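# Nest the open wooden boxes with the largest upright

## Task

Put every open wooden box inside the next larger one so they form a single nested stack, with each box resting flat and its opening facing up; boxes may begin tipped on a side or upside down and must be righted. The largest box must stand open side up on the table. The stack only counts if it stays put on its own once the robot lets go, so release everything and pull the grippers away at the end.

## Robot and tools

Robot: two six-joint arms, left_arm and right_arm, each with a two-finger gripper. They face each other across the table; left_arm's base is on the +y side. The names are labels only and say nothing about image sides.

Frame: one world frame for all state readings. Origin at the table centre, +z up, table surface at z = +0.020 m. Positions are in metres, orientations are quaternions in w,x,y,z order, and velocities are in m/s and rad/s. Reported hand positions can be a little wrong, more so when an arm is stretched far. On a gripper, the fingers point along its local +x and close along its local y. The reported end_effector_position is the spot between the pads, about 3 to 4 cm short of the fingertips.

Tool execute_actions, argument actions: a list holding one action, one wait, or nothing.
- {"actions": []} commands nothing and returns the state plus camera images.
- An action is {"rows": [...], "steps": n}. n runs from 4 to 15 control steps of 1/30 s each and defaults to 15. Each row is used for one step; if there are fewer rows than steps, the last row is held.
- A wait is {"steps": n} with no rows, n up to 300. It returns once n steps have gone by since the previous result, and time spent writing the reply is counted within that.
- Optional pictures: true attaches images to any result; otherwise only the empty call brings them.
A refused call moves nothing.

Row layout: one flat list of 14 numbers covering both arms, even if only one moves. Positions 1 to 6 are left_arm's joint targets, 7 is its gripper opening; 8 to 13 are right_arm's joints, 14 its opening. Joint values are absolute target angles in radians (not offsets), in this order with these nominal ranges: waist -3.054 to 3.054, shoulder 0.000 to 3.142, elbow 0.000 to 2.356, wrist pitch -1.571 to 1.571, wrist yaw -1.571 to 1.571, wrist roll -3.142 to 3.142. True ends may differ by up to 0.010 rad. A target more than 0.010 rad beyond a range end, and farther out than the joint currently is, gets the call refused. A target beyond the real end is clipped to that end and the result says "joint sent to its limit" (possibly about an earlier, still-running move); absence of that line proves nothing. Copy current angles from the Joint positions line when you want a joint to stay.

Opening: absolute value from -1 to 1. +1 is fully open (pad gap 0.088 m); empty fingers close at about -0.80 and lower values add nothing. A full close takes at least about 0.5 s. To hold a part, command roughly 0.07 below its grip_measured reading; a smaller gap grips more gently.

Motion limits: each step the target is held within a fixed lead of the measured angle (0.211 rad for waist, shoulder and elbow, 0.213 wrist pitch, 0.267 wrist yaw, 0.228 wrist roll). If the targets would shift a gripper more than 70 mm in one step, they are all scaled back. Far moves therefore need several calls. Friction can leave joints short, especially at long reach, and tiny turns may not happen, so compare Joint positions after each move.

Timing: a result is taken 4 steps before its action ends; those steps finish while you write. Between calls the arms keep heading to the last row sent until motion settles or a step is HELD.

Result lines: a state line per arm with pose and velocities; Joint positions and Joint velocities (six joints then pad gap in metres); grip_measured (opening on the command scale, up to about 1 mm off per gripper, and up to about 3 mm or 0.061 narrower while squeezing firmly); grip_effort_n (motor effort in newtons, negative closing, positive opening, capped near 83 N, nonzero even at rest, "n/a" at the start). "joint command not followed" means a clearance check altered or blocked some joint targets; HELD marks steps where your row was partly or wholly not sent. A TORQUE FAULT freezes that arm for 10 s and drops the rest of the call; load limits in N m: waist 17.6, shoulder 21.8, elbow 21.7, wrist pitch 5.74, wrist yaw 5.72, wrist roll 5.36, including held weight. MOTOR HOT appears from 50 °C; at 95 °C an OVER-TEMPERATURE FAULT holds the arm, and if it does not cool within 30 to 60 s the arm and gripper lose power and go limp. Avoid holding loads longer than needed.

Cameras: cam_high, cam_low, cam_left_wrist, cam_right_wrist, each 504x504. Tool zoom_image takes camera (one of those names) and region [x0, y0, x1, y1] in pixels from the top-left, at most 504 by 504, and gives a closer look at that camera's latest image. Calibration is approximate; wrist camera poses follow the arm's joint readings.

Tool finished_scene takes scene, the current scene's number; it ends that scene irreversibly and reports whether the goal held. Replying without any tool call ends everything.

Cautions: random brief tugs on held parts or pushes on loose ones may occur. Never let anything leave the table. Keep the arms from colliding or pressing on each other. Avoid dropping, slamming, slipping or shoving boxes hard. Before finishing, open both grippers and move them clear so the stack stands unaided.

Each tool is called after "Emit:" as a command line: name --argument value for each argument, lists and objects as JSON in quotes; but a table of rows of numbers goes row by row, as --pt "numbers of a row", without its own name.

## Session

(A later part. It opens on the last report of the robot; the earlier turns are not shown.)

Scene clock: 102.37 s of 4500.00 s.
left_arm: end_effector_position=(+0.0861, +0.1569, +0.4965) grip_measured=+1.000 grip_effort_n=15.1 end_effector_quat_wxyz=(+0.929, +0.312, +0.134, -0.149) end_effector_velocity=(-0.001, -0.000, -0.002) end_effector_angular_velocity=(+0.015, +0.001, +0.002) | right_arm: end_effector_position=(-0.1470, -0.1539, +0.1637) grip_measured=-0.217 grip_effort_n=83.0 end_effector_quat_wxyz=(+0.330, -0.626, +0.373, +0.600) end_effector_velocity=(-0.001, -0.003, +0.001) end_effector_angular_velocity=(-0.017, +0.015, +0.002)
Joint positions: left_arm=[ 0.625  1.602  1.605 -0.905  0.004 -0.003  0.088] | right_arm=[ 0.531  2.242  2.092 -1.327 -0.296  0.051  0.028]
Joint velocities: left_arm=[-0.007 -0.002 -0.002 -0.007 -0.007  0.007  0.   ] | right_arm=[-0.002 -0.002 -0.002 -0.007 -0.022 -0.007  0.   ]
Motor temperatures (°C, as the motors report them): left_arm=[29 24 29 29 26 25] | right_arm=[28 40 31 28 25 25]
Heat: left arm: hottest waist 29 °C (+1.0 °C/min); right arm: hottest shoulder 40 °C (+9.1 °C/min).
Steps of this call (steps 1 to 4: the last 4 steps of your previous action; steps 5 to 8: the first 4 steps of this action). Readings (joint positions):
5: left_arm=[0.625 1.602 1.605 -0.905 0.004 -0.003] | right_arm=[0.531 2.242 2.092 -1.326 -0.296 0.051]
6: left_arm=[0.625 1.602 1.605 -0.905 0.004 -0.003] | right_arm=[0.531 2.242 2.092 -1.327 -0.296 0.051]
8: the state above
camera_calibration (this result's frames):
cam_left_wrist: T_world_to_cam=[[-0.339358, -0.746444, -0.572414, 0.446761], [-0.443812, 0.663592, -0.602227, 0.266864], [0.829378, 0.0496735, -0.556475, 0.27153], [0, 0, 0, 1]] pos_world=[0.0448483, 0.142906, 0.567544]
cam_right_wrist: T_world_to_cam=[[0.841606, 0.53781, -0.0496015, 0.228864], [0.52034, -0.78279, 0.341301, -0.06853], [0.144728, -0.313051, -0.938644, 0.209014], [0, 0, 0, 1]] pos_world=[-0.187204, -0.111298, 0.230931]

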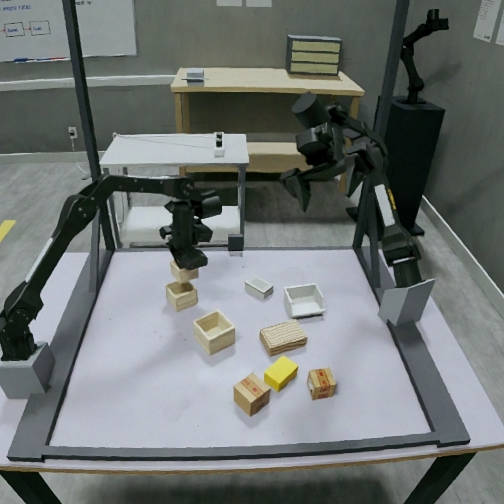

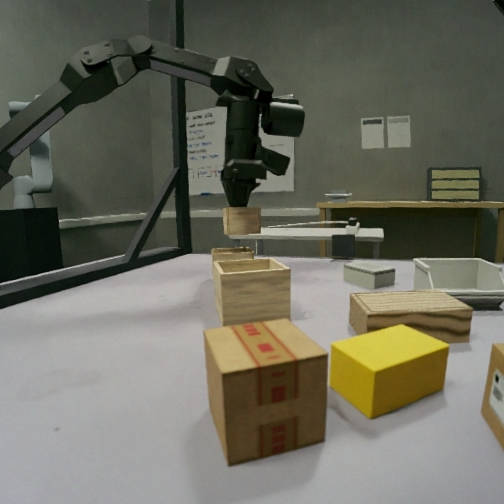

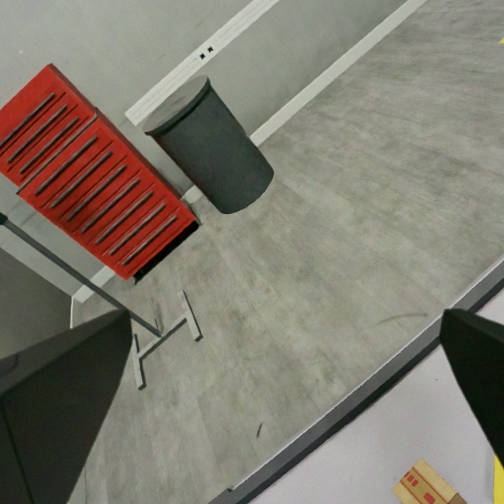

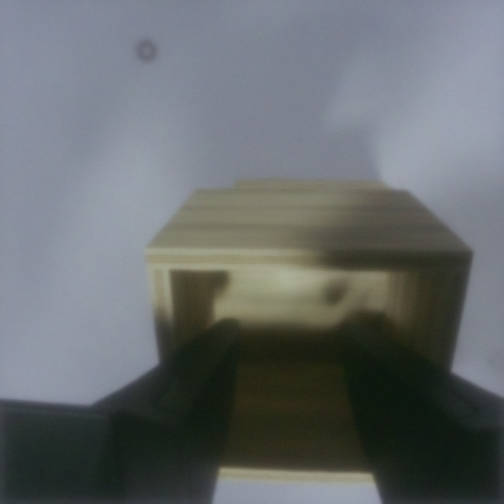

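Emit:
execute_actions --actions '[{"rows":[[0.628,1.6,1.6,-0.905,0,0,1,0.52,2.30,2.09,-1.27,-0.3,0.05,0.0]]}]' --pictures true

Emit:
zoom_image --camera "cam_high" --region '[130,230,250,350]'

Emit:
zoom_image --camera "cam_low" --region '[180,180,300,300]'

Scene clock: 103.30 s of 4500.00 s.
left_arm: end_effector_position=(+0.0861, +0.1569, +0.4965) grip_measured=+1.000 grip_effort_n=15.1 end_effector_quat_wxyz=(+0.929, +0.312, +0.134, -0.149) end_effector_velocity=(+0.002, +0.003, -0.001) end_effector_angular_velocity=(+0.016, -0.005, +0.019) | right_arm: end_effector_position=(-0.1440, -0.1412, +0.1451) grip_measured=-0.217 grip_effort_n=83.0 end_effector_quat_wxyz=(+0.335, -0.622, +0.373, +0.602) end_effector_velocity=(-0.009, +0.002, -0.002) end_effector_angular_velocity=(+0.005, +0.048, +0.016)
Joint positions: left_arm=[ 0.625  1.602  1.605 -0.905  0.004 -0.003  0.088] | right_arm=[ 0.521  2.287  2.092 -1.275 -0.296  0.051  0.028]
Joint velocities: left_arm=[-0.002  0.002 -0.002 -0.007 -0.022  0.007  0.   ] | right_arm=[ 0.002  0.002 -0.002  0.037 -0.037 -0.007 -0.   ]
Motor temperatures (°C, as the motors report them): left_arm=[29 24 29 29 26 25] | right_arm=[28 40 31 28 25 25]
Heat: left arm: hottest waist 29 °C (+1.0 °C/min); right arm: hottest shoulder 40 °C (+9.1 °C/min).
Steps of this call (steps 1 to 4: the last 4 steps of your previous action; steps 5 to 15: the robot went on to your last target; steps 16 to 17: nothing new was sent; steps 18 to 28: the first 11 steps of this action). Readings (joint positions):
18: left_arm=[0.625 1.602 1.605 -0.905 0.004 -0.003] | right_arm=[0.531 2.245 2.092 -1.326 -0.296 0.051]
19: left_arm=[0.625 1.602 1.605 -0.905 0.004 -0.003] | right_arm=[0.530 2.249 2.092 -1.312 -0.296 0.051]
21: left_arm=[0.625 1.602 1.605 -0.905 0.004 -0.003] | right_arm=[0.527 2.261 2.092 -1.289 -0.296 0.051]
25: left_arm=[0.625 1.602 1.605 -0.905 0.004 -0.003] | right_arm=[0.522 2.284 2.092 -1.278 -0.296 0.051]
28: the state above
camera_calibration (this result's frames):
cam_left_wrist: T_world_to_cam=[[-0.339358, -0.746444, -0.572414, 0.446761], [-0.443812, 0.663592, -0.602227, 0.266864], [0.829378, 0.0496735, -0.556475, 0.27153], [0, 0, 0, 1]] pos_world=[0.0448483, 0.142906, 0.567544]
cam_right_wrist: T_world_to_cam=[[0.845475, 0.531789, -0.0487157, 0.218162], [0.515807, -0.789623, 0.332324, -0.0541607], [0.138259, -0.3061, -0.941906, 0.195687], [0, 0, 0, 1]] pos_world=[-0.183569, -0.0988826, 0.212946]

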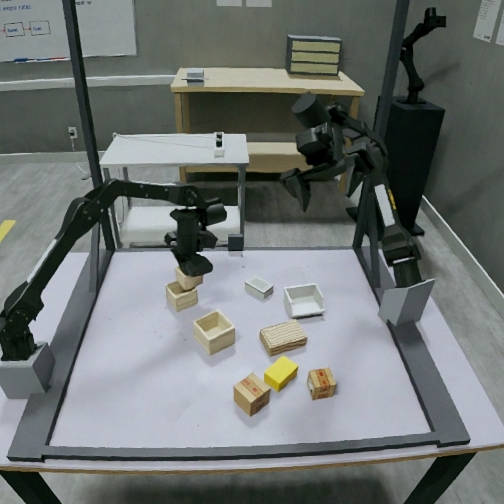

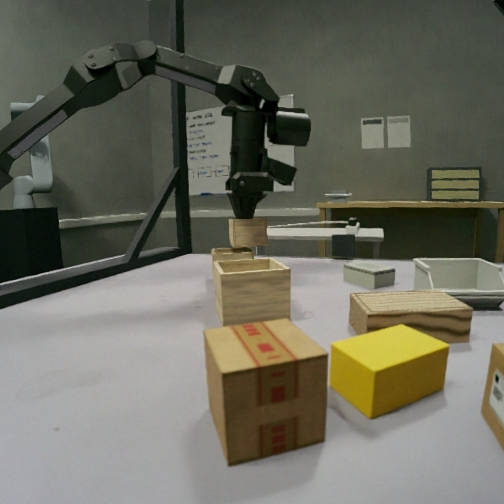

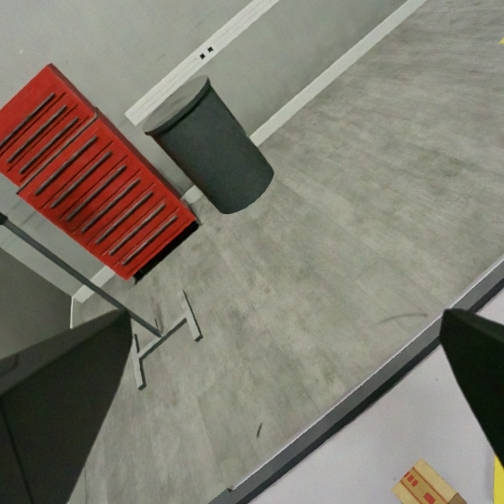

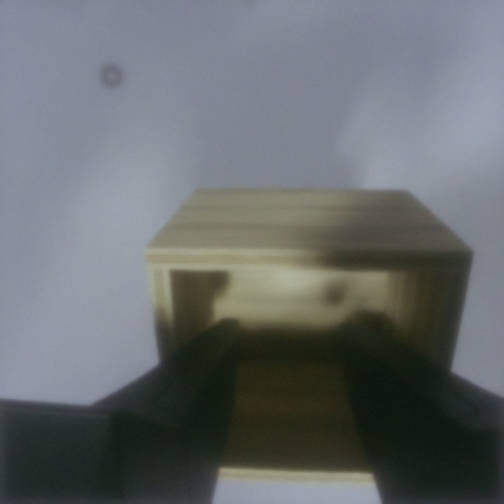

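Region (130, 230, 250, 350) of cam_high's 504x504 image, scaled by 4.200, with more detail than that image has.

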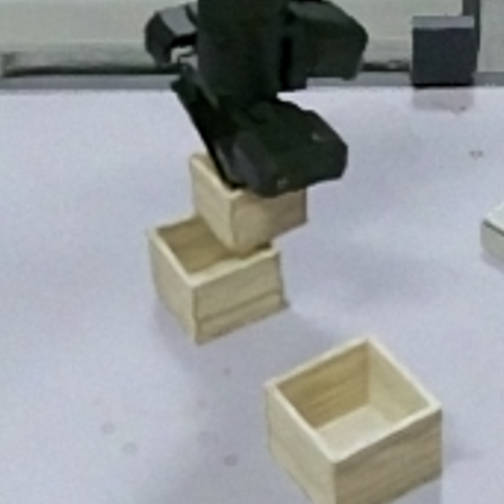

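Region (180, 180, 300, 300) of cam_low's 504x504 image, scaled by 4.200, with more detail than that image has.

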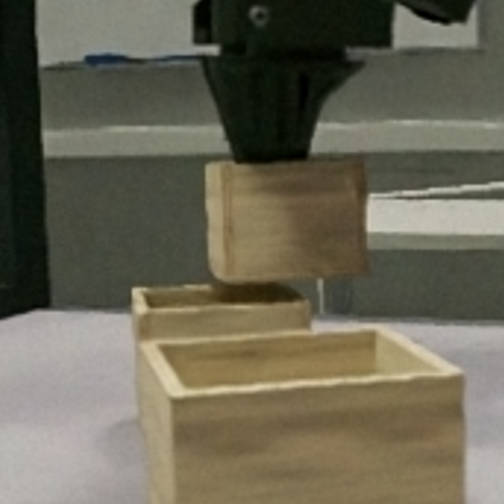

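Emit:
execute_actions --actions '[{"rows":[[0.628,1.6,1.6,-0.905,0,0,1,0.535,2.24,2.0,-1.26,-0.3,0.05,0.0]]}]' --pictures true

Emit:
zoom_image --camera "cam_high" --region '[130,230,250,350]'

Emit:
zoom_image --camera "cam_low" --region '[180,180,300,300]'

Scene clock: 103.90 s of 4500.00 s.
left_arm: end_effector_position=(+0.0861, +0.1569, +0.4965) grip_measured=+1.000 grip_effort_n=15.1 end_effector_quat_wxyz=(+0.929, +0.312, +0.134, -0.149) end_effector_velocity=(+0.001, +0.002, +0.001) end_effector_angular_velocity=(+0.011, -0.016, +0.011) | right_arm: end_effector_position=(-0.1389, -0.1551, +0.1395) grip_measured=-0.217 grip_effort_n=83.0 end_effector_quat_wxyz=(+0.328, -0.632, +0.379, +0.591) end_effector_velocity=(-0.000, -0.004, +0.017) end_effector_angular_velocity=(+0.022, +0.007, +0.011)
Joint positions: left_arm=[ 0.625  1.602  1.605 -0.905  0.004 -0.003  0.088] | right_arm=[ 0.532  2.255  2.016 -1.263 -0.296  0.051  0.028]
Joint velocities: left_arm=[-0.002 -0.002 -0.007  0.007 -0.022  0.007  0.   ] | right_arm=[-0.002 -0.051 -0.022 -0.007  0.007 -0.007 -0.   ]
Motor temperatures (°C, as the motors report them): left_arm=[29 24 29 29 26 25] | right_arm=[28 41 31 28 25 25]
Heat: left arm: hottest waist 29 °C (+1.0 °C/min); right arm: hottest shoulder 41 °C (+10.2 °C/min).
Steps of this call (steps 1 to 4: the last 4 steps of your previous action; steps 5 to 7: the robot went on to your last target; steps 8 to 18: the first 11 steps of this action). Readings (joint positions):
8: left_arm=[0.625 1.602 1.605 -0.905 0.004 -0.003] | right_arm=[0.521 2.284 2.085 -1.267 -0.296 0.051]
9: left_arm=[0.625 1.602 1.605 -0.905 0.004 -0.003] | right_arm=[0.522 2.277 2.070 -1.262 -0.296 0.051]
11: left_arm=[0.625 1.602 1.605 -0.905 0.004 -0.003] | right_arm=[0.525 2.266 2.043 -1.264 -0.296 0.051]
15: left_arm=[0.625 1.602 1.605 -0.905 0.004 -0.003] | right_arm=[0.531 2.261 2.020 -1.264 -0.296 0.051]
18: the state above
camera_calibration (this result's frames):
cam_left_wrist: T_world_to_cam=[[-0.339358, -0.746444, -0.572414, 0.446761], [-0.443812, 0.663592, -0.602227, 0.266864], [0.829378, 0.0496735, -0.556475, 0.27153], [0, 0, 0, 1]] pos_world=[0.0448483, 0.142906, 0.567544]
cam_right_wrist: T_world_to_cam=[[0.845459, 0.531763, -0.0492749, 0.221086], [0.510837, -0.778372, 0.364941, -0.0693945], [0.155708, -0.333714, -0.929726, 0.181827], [0, 0, 0, 1]] pos_world=[-0.179782, -0.110902, 0.205268]

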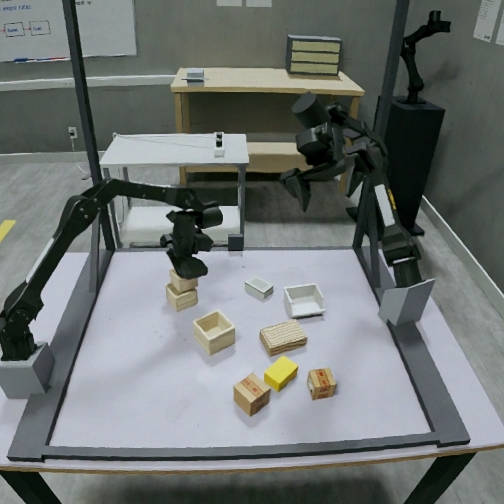

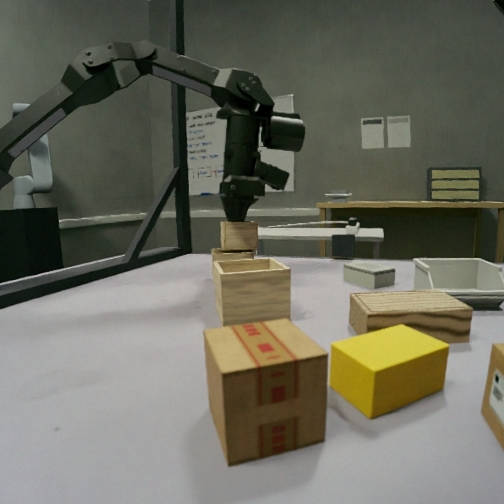

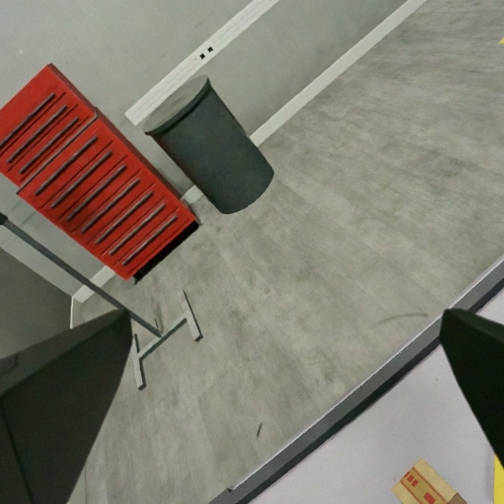

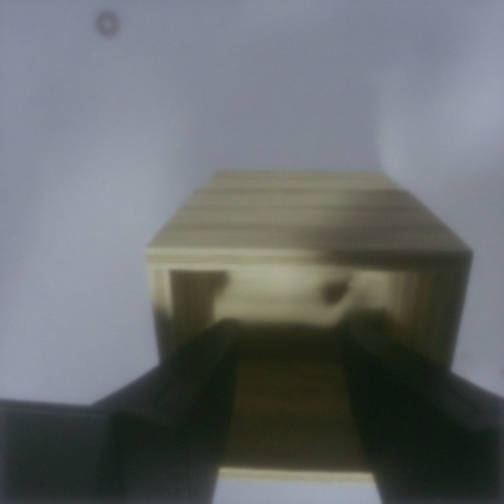

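Region (130, 230, 250, 350) of cam_high's 504x504 image, scaled by 4.200, with more detail than that image has.

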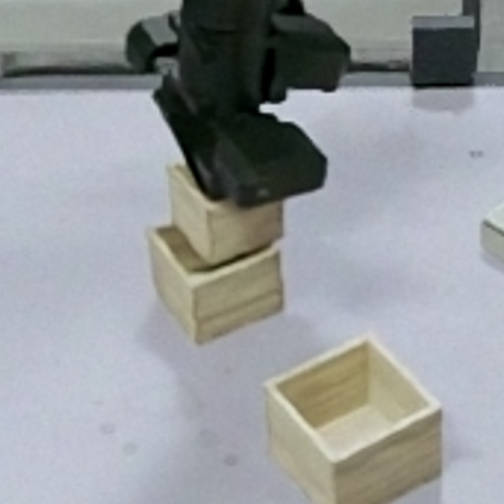

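Region (180, 180, 300, 300) of cam_low's 504x504 image, scaled by 4.200, with more detail than that image has.

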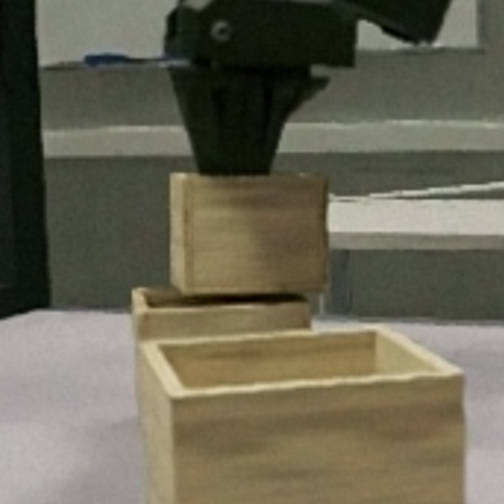

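Emit:
execute_actions --actions '[{"rows":[[0.628,1.6,1.6,-0.905,0,0,1,0.535,2.215,1.95,-1.235,-0.3,0.05,0.0]]}]' --pictures true

Emit:
zoom_image --camera "cam_high" --region '[130,230,250,350]'

Emit:
zoom_image --camera "cam_low" --region '[180,180,300,300]'

Scene clock: 104.43 s of 4500.00 s.
left_arm: end_effector_position=(+0.0861, +0.1569, +0.4965) grip_measured=+1.000 grip_effort_n=15.1 end_effector_quat_wxyz=(+0.929, +0.312, +0.134, -0.149) end_effector_velocity=(-0.001, +0.001, -0.001) end_effector_angular_velocity=(-0.001, +0.003, +0.010) | right_arm: end_effector_position=(-0.1354, -0.1598, +0.1385) grip_measured=-0.217 grip_effort_n=83.0 end_effector_quat_wxyz=(+0.328, -0.633, +0.379, +0.591) end_effector_velocity=(-0.003, +0.004, +0.001) end_effector_angular_velocity=(+0.022, +0.023, -0.002)
Joint positions: left_arm=[ 0.625  1.602  1.605 -0.905  0.004 -0.003  0.088] | right_arm=[ 0.532  2.229  1.964 -1.238 -0.296  0.051  0.028]
Joint velocities: left_arm=[-0.002 -0.002 -0.002 -0.007 -0.007 -0.007  0.   ] | right_arm=[-0.002 -0.012 -0.017  0.037 -0.007  0.007 -0.   ]
Motor temperatures (°C, as the motors report them): left_arm=[29 24 29 29 26 25] | right_arm=[28 41 31 28 25 25]
Heat: left arm: hottest waist 29 °C (+1.0 °C/min); right arm: hottest shoulder 41 °C (+10.1 °C/min).
Steps of this call (steps 1 to 4: the last 4 steps of your previous action; step 5: the robot went on to your last target; steps 6 to 16: the first 11 steps of this action). Readings (joint positions):
6: left_arm=[0.625 1.602 1.605 -0.905 0.004 -0.003] | right_arm=[0.532 2.249 2.008 -1.256 -0.296 0.051]
7: left_arm=[0.625 1.602 1.605 -0.905 0.004 -0.003] | right_arm=[0.532 2.244 1.996 -1.250 -0.296 0.051]
9: left_arm=[0.625 1.602 1.605 -0.905 0.004 -0.003] | right_arm=[0.532 2.236 1.980 -1.248 -0.296 0.051]
13: left_arm=[0.625 1.602 1.605 -0.905 0.004 -0.003] | right_arm=[0.532 2.231 1.967 -1.240 -0.296 0.051]
16: the state above
camera_calibration (this result's frames):
cam_left_wrist: T_world_to_cam=[[-0.339358, -0.746444, -0.572414, 0.446761], [-0.443812, 0.663592, -0.602227, 0.266864], [0.829378, 0.0496735, -0.556475, 0.27153], [0, 0, 0, 1]] pos_world=[0.0448483, 0.142906, 0.567544]
cam_right_wrist: T_world_to_cam=[[0.845521, 0.531665, -0.0492613, 0.220548], [0.510685, -0.778311, 0.365285, -0.0745073], [0.155868, -0.334013, -0.929592, 0.178742], [0, 0, 0, 1]] pos_world=[-0.176288, -0.115545, 0.204238]

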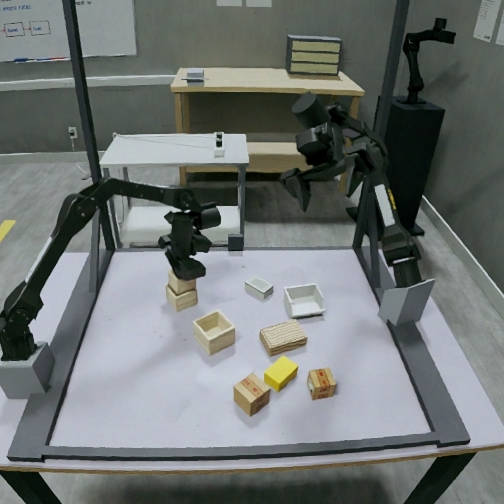

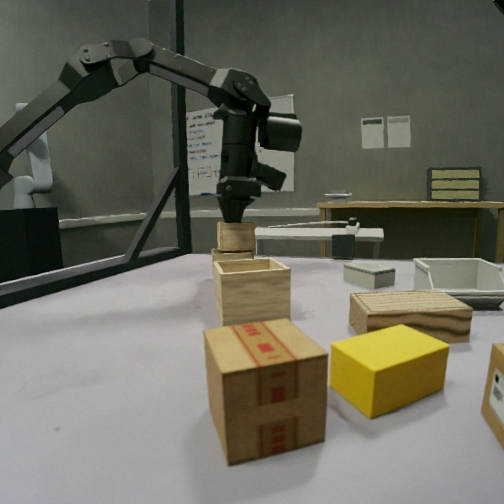

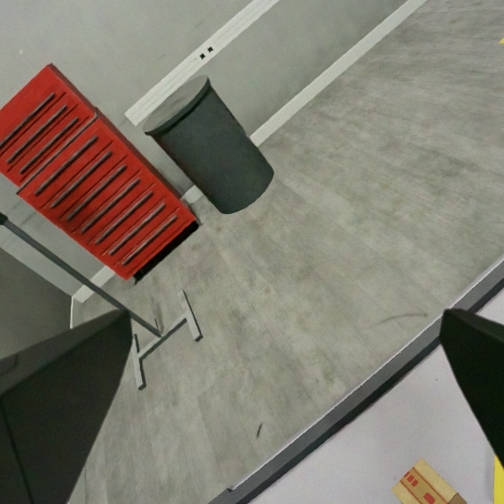

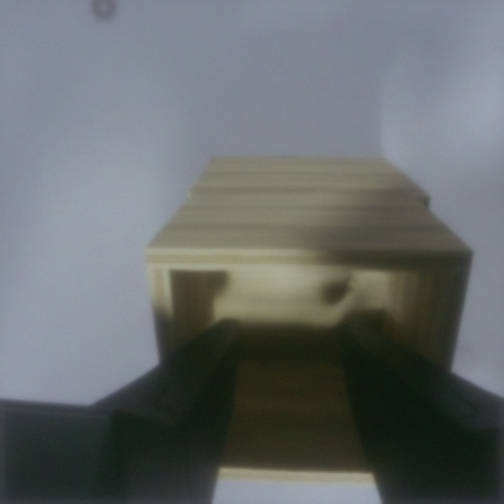

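Region (130, 230, 250, 350) of cam_high's 504x504 image, scaled by 4.200, with more detail than that image has.

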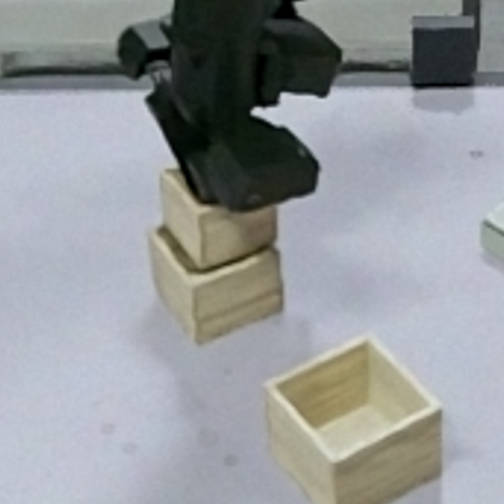

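Region (180, 180, 300, 300) of cam_low's 504x504 image, scaled by 4.200, with more detail than that image has.

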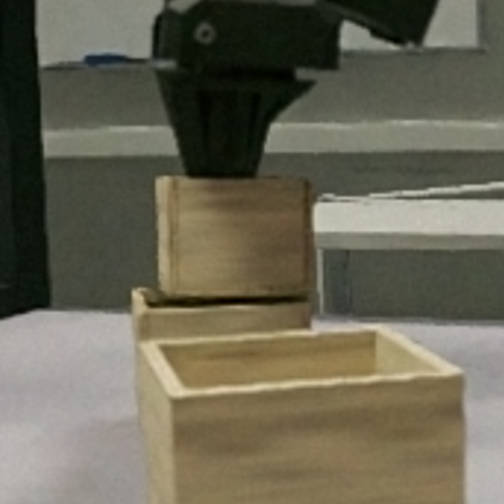

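Emit:
execute_actions --actions '[{"rows":[[0.628,1.6,1.6,-0.905,0,0,1,0.52,2.215,1.93,-1.22,-0.3,0.05,0.0]]}]' --pictures true

Emit:
zoom_image --camera "cam_high" --region '[130,230,250,350]'

Emit:
zoom_image --camera "cam_low" --region '[180,180,300,300]'

Scene clock: 105.00 s of 4500.00 s.
left_arm: end_effector_position=(+0.0861, +0.1569, +0.4965) grip_measured=+1.000 grip_effort_n=15.1 end_effector_quat_wxyz=(+0.929, +0.312, +0.134, -0.149) end_effector_velocity=(-0.001, +0.001, -0.001) end_effector_angular_velocity=(-0.001, +0.003, +0.010) | right_arm: end_effector_position=(-0.1309, -0.1577, +0.1374) grip_measured=-0.217 grip_effort_n=83.0 end_effector_quat_wxyz=(+0.332, -0.629, +0.381, +0.591) end_effector_velocity=(-0.005, -0.001, +0.001) end_effector_angular_velocity=(-0.013, +0.037, +0.018)
Joint positions: left_arm=[ 0.625  1.602  1.605 -0.905  0.004 -0.003  0.088] | right_arm=[ 0.521  2.223  1.945 -1.223 -0.298  0.051  0.028]
Joint velocities: left_arm=[-0.002 -0.002 -0.002 -0.007 -0.007 -0.007  0.   ] | right_arm=[-0.002 -0.002 -0.002  0.007 -0.037 -0.022 -0.   ]
Motor temperatures (°C, as the motors report them): left_arm=[29 24 29 29 26 25] | right_arm=[28 41 31 28 25 25]
Heat: left arm: hottest waist 29 °C (+1.0 °C/min); right arm: hottest shoulder 41 °C (+10.1 °C/min).
Steps of this call (steps 1 to 4: the last 4 steps of your previous action; steps 5 to 6: the robot went on to your last target; steps 7 to 17: the first 11 steps of this action). Readings (joint positions):
7: left_arm=[0.625 1.602 1.605 -0.905 0.004 -0.003] | right_arm=[0.532 2.227 1.961 -1.235 -0.296 0.051]
8: left_arm=[0.625 1.602 1.605 -0.905 0.004 -0.003] | right_arm=[0.531 2.226 1.956 -1.231 -0.296 0.051]
10: left_arm=[0.625 1.602 1.605 -0.905 0.004 -0.003] | right_arm=[0.528 2.225 1.950 -1.228 -0.298 0.051]
14: left_arm=[0.625 1.602 1.605 -0.905 0.004 -0.003] | right_arm=[0.522 2.224 1.946 -1.224 -0.298 0.051]
17: the state above
camera_calibration (this result's frames):
cam_left_wrist: T_world_to_cam=[[-0.339358, -0.746444, -0.572414, 0.446761], [-0.443812, 0.663592, -0.602227, 0.266864], [0.829378, 0.0496735, -0.556475, 0.27153], [0, 0, 0, 1]] pos_world=[0.0448483, 0.142906, 0.567544]
cam_right_wrist: T_world_to_cam=[[0.850591, 0.523439, -0.0500606, 0.215057], [0.504071, -0.784592, 0.36101, -0.0760715], [0.14969, -0.332306, -0.931217, 0.177391], [0, 0, 0, 1]] pos_world=[-0.171134, -0.113306, 0.203418]

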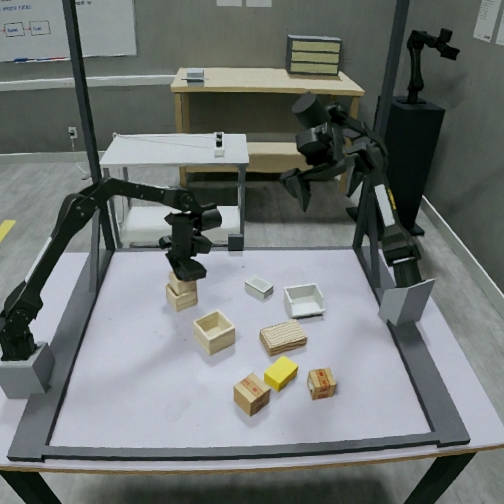

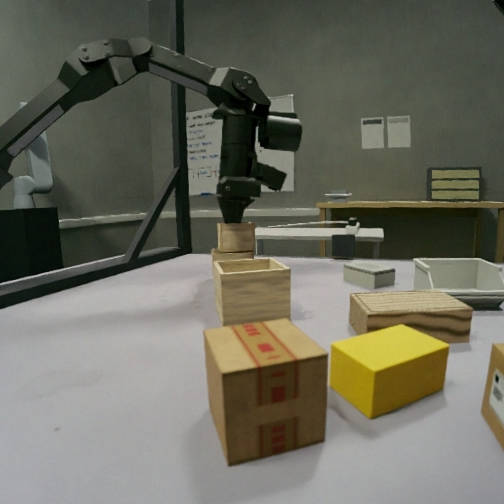

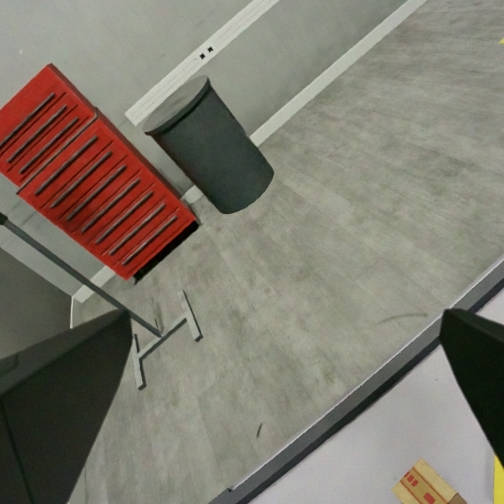

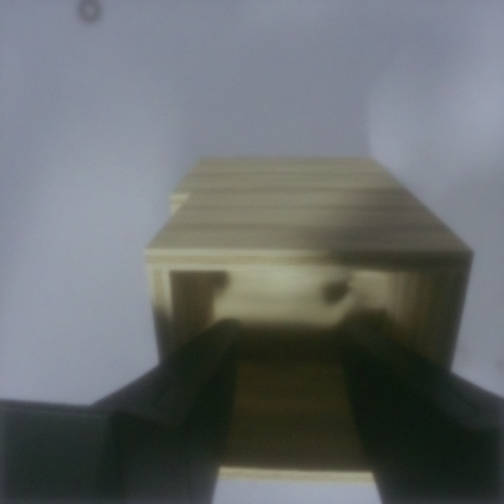

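Region (130, 230, 250, 350) of cam_high's 504x504 image, scaled by 4.200, with more detail than that image has.

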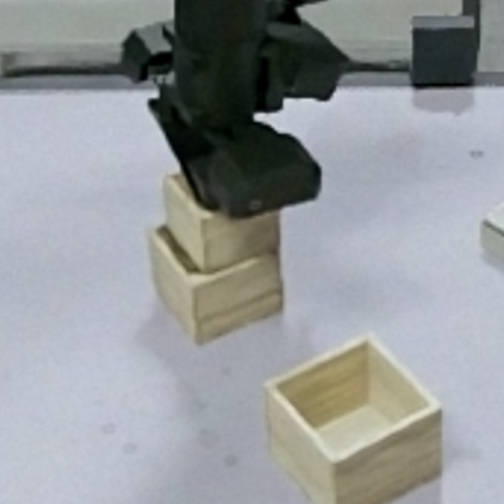

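Region (180, 180, 300, 300) of cam_low's 504x504 image, scaled by 4.200, with more detail than that image has.

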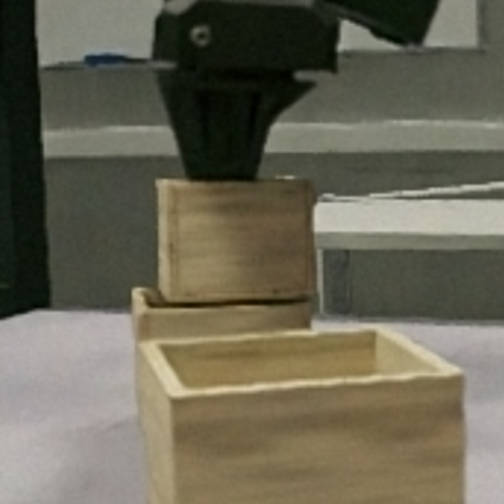

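Emit:
execute_actions --actions '[{"rows":[[0.628,1.6,1.6,-0.905,0,0,1,0.528,2.215,1.97,-1.25,-0.3,0.05,0.0]]}]' --pictures true

Scene clock: 105.60 s of 4500.00 s.
left_arm: end_effector_position=(+0.0861, +0.1569, +0.4965) grip_measured=+1.000 grip_effort_n=15.6 end_effector_quat_wxyz=(+0.929, +0.312, +0.134, -0.149) end_effector_velocity=(+0.001, +0.003, -0.005) end_effector_angular_velocity=(+0.032, +0.012, +0.011) | right_arm: end_effector_position=(-0.1320, -0.1604, +0.1404) grip_measured=-0.217 grip_effort_n=83.0 end_effector_quat_wxyz=(+0.330, -0.632, +0.383, +0.587) end_effector_velocity=(-0.002, -0.003, +0.004) end_effector_angular_velocity=(-0.011, +0.003, +0.007)
Joint positions: left_arm=[ 0.625  1.602  1.605 -0.905  0.004 -0.003  0.088] | right_arm=[ 0.525  2.223  1.958 -1.246 -0.298  0.051  0.028]
Joint velocities: left_arm=[-0.002  0.002 -0.002 -0.022 -0.007  0.022  0.   ] | right_arm=[ 0.002 -0.002  0.012 -0.022 -0.007 -0.007 -0.   ]
Motor temperatures (°C, as the motors report them): left_arm=[29 24 29 29 26 25] | right_arm=[28 41 31 28 25 25]
Heat: left arm: hottest waist 29 °C (+1.0 °C/min); right arm: hottest shoulder 41 °C (+10.0 °C/min).
Steps of this call (steps 1 to 4: the last 4 steps of your previous action; steps 5 to 7: the robot went on to your last target; steps 8 to 18: the first 11 steps of this action). Readings (joint positions):
8: left_arm=[0.625 1.602 1.605 -0.905 0.004 -0.003] | right_arm=[0.521 2.223 1.945 -1.223 -0.298 0.051]
9: left_arm=[0.625 1.602 1.605 -0.905 0.004 -0.003] | right_arm=[0.521 2.223 1.946 -1.227 -0.298 0.051]
11: left_arm=[0.625 1.602 1.605 -0.905 0.004 -0.003] | right_arm=[0.522 2.223 1.949 -1.238 -0.298 0.051]
15: left_arm=[0.625 1.602 1.605 -0.905 0.004 -0.003] | right_arm=[0.524 2.223 1.956 -1.244 -0.298 0.051]
18: the state above
camera_calibration (this result's frames):
cam_left_wrist: T_world_to_cam=[[-0.339358, -0.746444, -0.572414, 0.446761], [-0.443812, 0.663592, -0.602227, 0.266864], [0.829378, 0.0496735, -0.556475, 0.27153], [0, 0, 0, 1]] pos_world=[0.0448483, 0.142906, 0.567544]
cam_right_wrist: T_world_to_cam=[[0.850478, 0.523611, -0.0501971, 0.217558], [0.502678, -0.780935, 0.370749, -0.0796718], [0.154928, -0.340547, -0.927375, 0.178298], [0, 0, 0, 1]] pos_world=[-0.172602, -0.115416, 0.205808]

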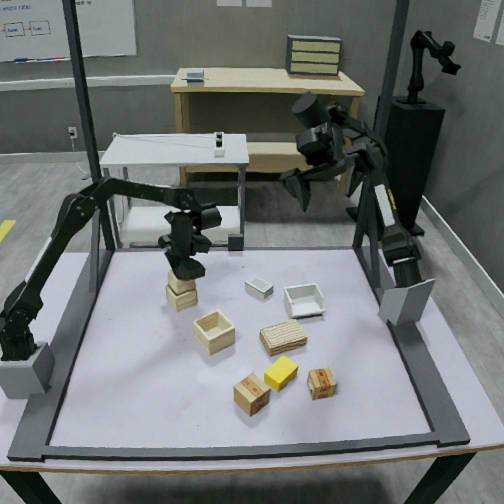

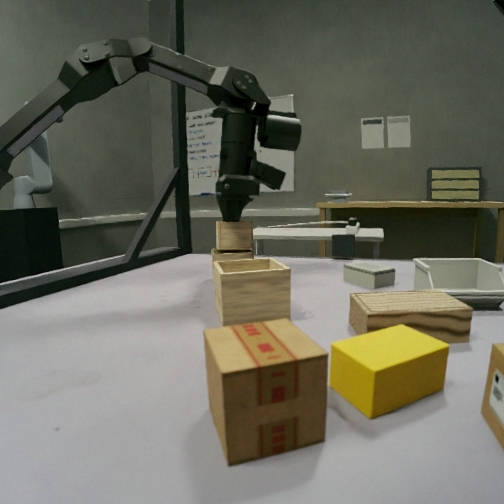

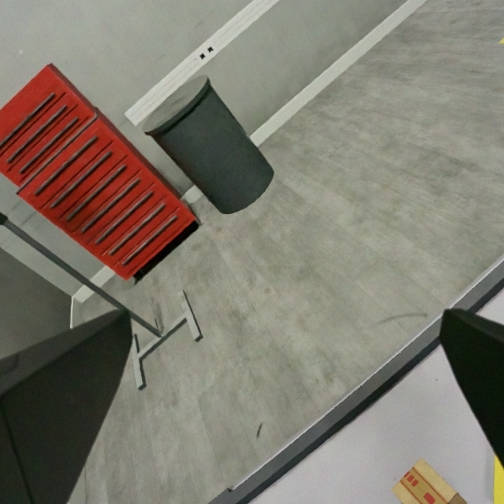

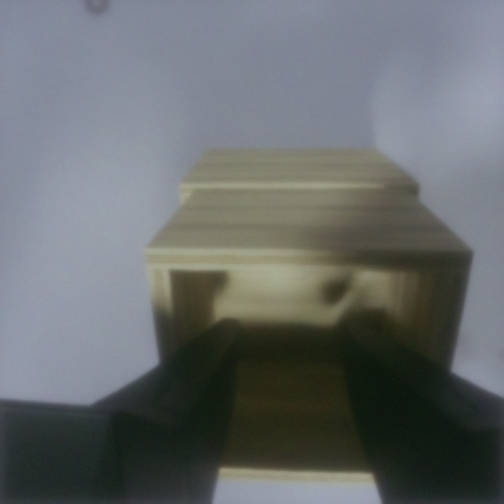

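Emit:
execute_actions --actions '[{"rows":[[0.628,1.6,1.6,-0.905,0,0,1,0.525,2.235,1.94,-1.255,-0.3,0.05,0.0]]}]' --pictures true

Emit:
zoom_image --camera "cam_high" --region '[130,230,250,350]'

Scene clock: 106.13 s of 4500.00 s.
left_arm: end_effector_position=(+0.0861, +0.1569, +0.4965) grip_measured=+1.000 grip_effort_n=15.1 end_effector_quat_wxyz=(+0.929, +0.312, +0.134, -0.149) end_effector_velocity=(-0.003, +0.003, -0.003) end_effector_angular_velocity=(+0.002, +0.010, +0.016) | right_arm: end_effector_position=(-0.1304, -0.1625, +0.1394) grip_measured=-0.217 grip_effort_n=83.0 end_effector_quat_wxyz=(+0.329, -0.635, +0.385, +0.583) end_effector_velocity=(-0.001, -0.002, -0.002) end_effector_angular_velocity=(-0.006, +0.004, -0.006)
Joint positions: left_arm=[ 0.625  1.602  1.605 -0.905  0.004 -0.003  0.088] | right_arm=[ 0.525  2.223  1.953 -1.252 -0.298  0.051  0.028]
Joint velocities: left_arm=[-0.002 -0.007 -0.002 -0.022 -0.007 -0.007  0.   ] | right_arm=[ 0.002 -0.002 -0.012  0.007 -0.007  0.007 -0.   ]
Motor temperatures (°C, as the motors report them): left_arm=[29 24 29 29 26 25] | right_arm=[28 41 31 28 25 25]
Heat: left arm: hottest waist 29 °C (+1.0 °C/min); right arm: hottest shoulder 41 °C (+10.1 °C/min).
Steps of this call (steps 1 to 4: the last 4 steps of your previous action; step 5: the robot went on to your last target; steps 6 to 16: the first 11 steps of this action). Readings (joint positions):
6: left_arm=[0.625 1.602 1.605 -0.905 0.004 -0.003] | right_arm=[0.525 2.223 1.959 -1.248 -0.298 0.051]
7: left_arm=[0.625 1.602 1.605 -0.905 0.004 -0.003] | right_arm=[0.525 2.223 1.959 -1.249 -0.298 0.051]
9: left_arm=[0.625 1.602 1.605 -0.905 0.004 -0.003] | right_arm=[0.525 2.223 1.959 -1.251 -0.298 0.051]
13: left_arm=[0.625 1.602 1.605 -0.905 0.004 -0.003] | right_arm=[0.525 2.223 1.955 -1.252 -0.298 0.051]
16: the state above
camera_calibration (this result's frames):
cam_left_wrist: T_world_to_cam=[[-0.339358, -0.746444, -0.572414, 0.446761], [-0.443812, 0.663592, -0.602227, 0.266864], [0.829378, 0.0496735, -0.556475, 0.27153], [0, 0, 0, 1]] pos_world=[0.0448483, 0.142906, 0.567544]
cam_right_wrist: T_world_to_cam=[[0.852129, 0.520957, -0.0498032, 0.217045], [0.498354, -0.778727, 0.381088, -0.0834092], [0.159747, -0.349555, -0.923197, 0.174983], [0, 0, 0, 1]] pos_world=[-0.171336, -0.116858, 0.204139]

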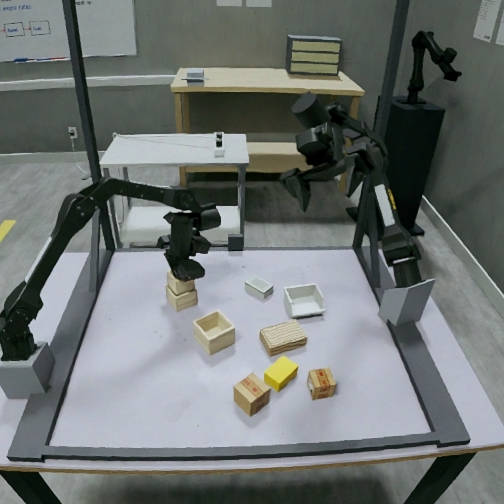

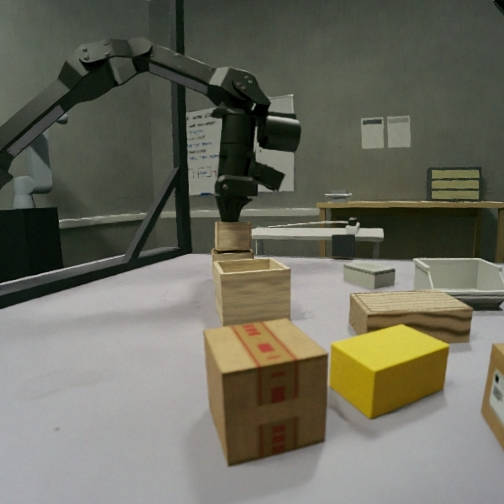

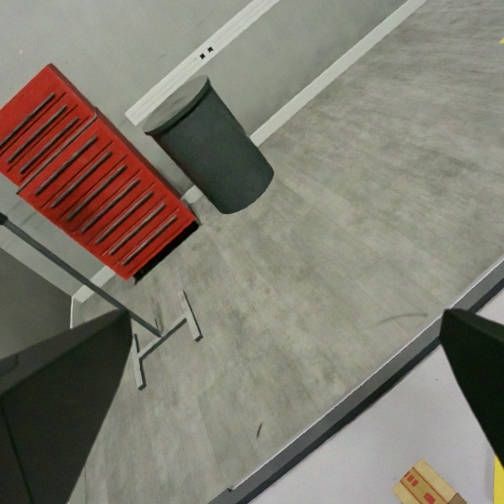

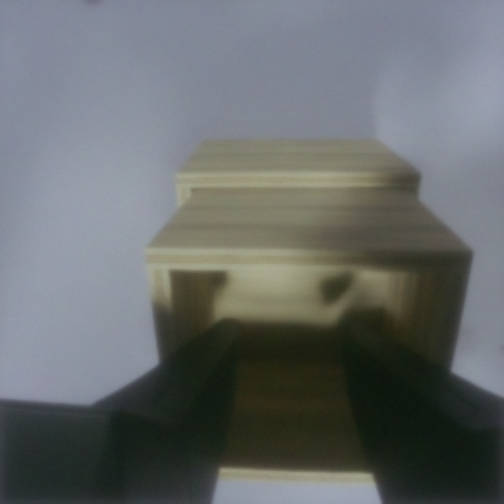

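Region (130, 230, 250, 350) of cam_high's 504x504 image, scaled by 4.200, with more detail than that image has.

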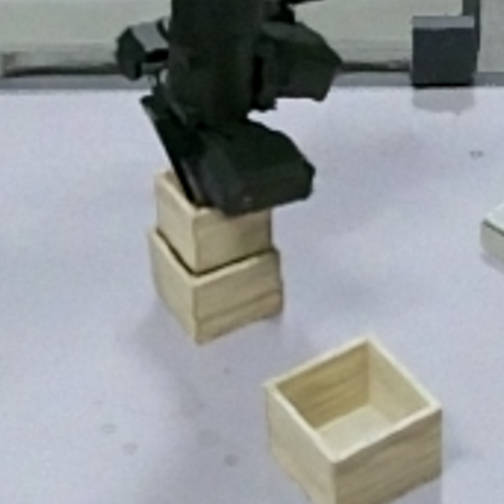

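Emit:
execute_actions --actions '[{"rows":[[0.628,1.6,1.6,-0.905,0,0,1,0.525,2.25,1.87,-1.155,-0.3,0.05,0.0]]}]' --pictures true

Emit:
zoom_image --camera "cam_high" --region '[130,230,250,350]'

Scene clock: 106.87 s of 4500.00 s.
left_arm: end_effector_position=(+0.0861, +0.1569, +0.4965) grip_measured=+1.000 grip_effort_n=15.6 end_effector_quat_wxyz=(+0.929, +0.312, +0.134, -0.149) end_effector_velocity=(-0.001, +0.001, -0.001) end_effector_angular_velocity=(-0.015, +0.006, +0.015) | right_arm: end_effector_position=(-0.1290, -0.1572, +0.1255) grip_measured=-0.209 grip_effort_n=83.0 end_effector_quat_wxyz=(+0.331, -0.627, +0.379, +0.595) end_effector_velocity=(+0.002, -0.002, -0.003) end_effector_angular_velocity=(-0.009, +0.003, +0.003)
Joint positions: left_arm=[ 0.625  1.602  1.605 -0.905  0.004 -0.003  0.088] | right_arm=[ 0.523  2.223  1.896 -1.164 -0.301  0.051  0.029]
Joint velocities: left_arm=[-0.002 -0.002 -0.002 -0.007 -0.007 -0.022  0.   ] | right_arm=[-0.002 -0.002 -0.017  0.007 -0.007 -0.007 -0.   ]
Motor temperatures (°C, as the motors report them): left_arm=[29 24 29 29 27 25] | right_arm=[28 41 31 28 25 25]
Heat: left arm: hottest waist 29 °C (+1.0 °C/min); right arm: hottest shoulder 41 °C (+10.0 °C/min).
Steps of this call (steps 1 to 4: the last 4 steps of your previous action; steps 5 to 11: the robot went on to your last target; steps 12 to 22: the first 11 steps of this action). Readings (joint positions):
12: left_arm=[0.625 1.602 1.605 -0.905 0.004 -0.003] | right_arm=[0.525 2.223 1.945 -1.243 -0.298 0.051]
13: left_arm=[0.625 1.602 1.605 -0.905 0.004 -0.003] | right_arm=[0.525 2.223 1.932 -1.221 -0.298 0.051]
15: left_arm=[0.625 1.602 1.605 -0.905 0.004 -0.003] | right_arm=[0.523 2.223 1.915 -1.190 -0.300 0.051]
19: left_arm=[0.625 1.602 1.605 -0.905 0.004 -0.003] | right_arm=[0.523 2.223 1.898 -1.171 -0.301 0.051]
22: the state above
camera_calibration (this result's frames):
cam_left_wrist: T_world_to_cam=[[-0.339358, -0.746444, -0.572414, 0.446761], [-0.443812, 0.663592, -0.602227, 0.266864], [0.829378, 0.0496735, -0.556475, 0.27153], [0, 0, 0, 1]] pos_world=[0.0448483, 0.142906, 0.567544]
cam_right_wrist: T_world_to_cam=[[0.848013, 0.527287, -0.0533214, 0.213246], [0.510029, -0.784612, 0.352498, -0.0704789], [0.144031, -0.326118, -0.934292, 0.166847], [0, 0, 0, 1]] pos_world=[-0.16892, -0.113328, 0.192098]

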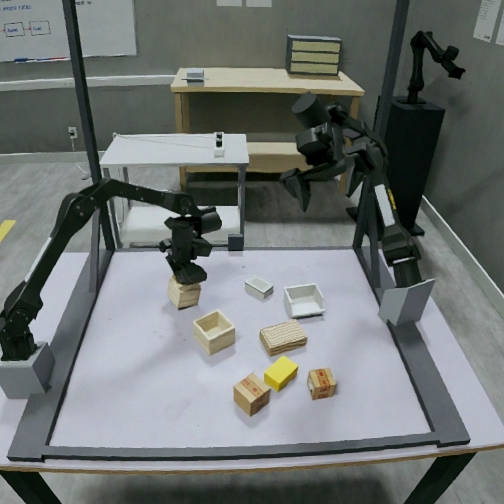

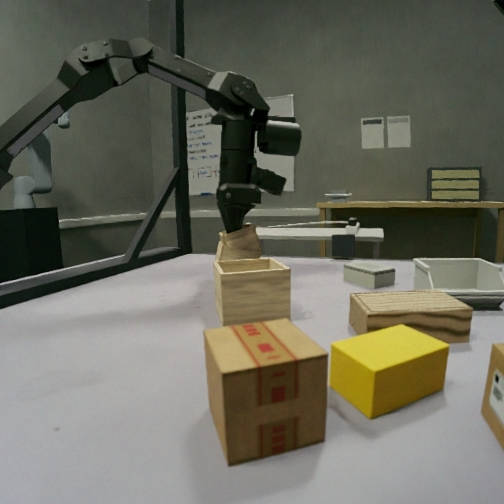

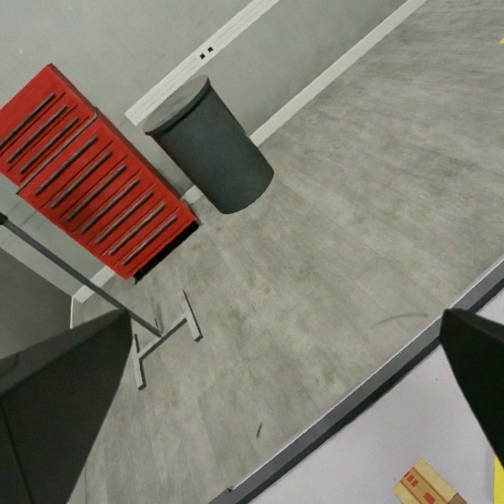

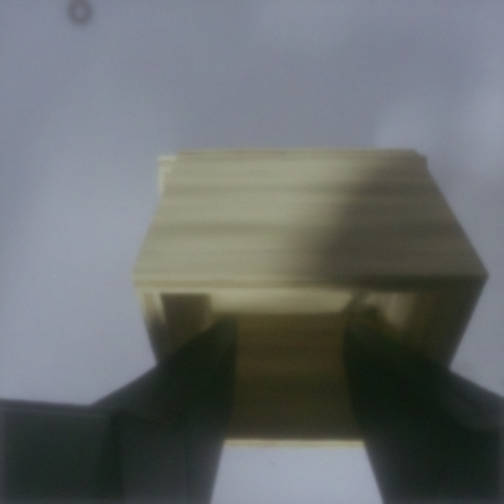

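Region (130, 230, 250, 350) of cam_high's 504x504 image, scaled by 4.200, with more detail than that image has.

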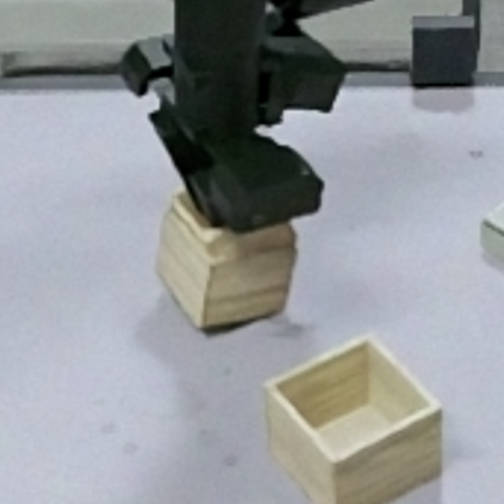

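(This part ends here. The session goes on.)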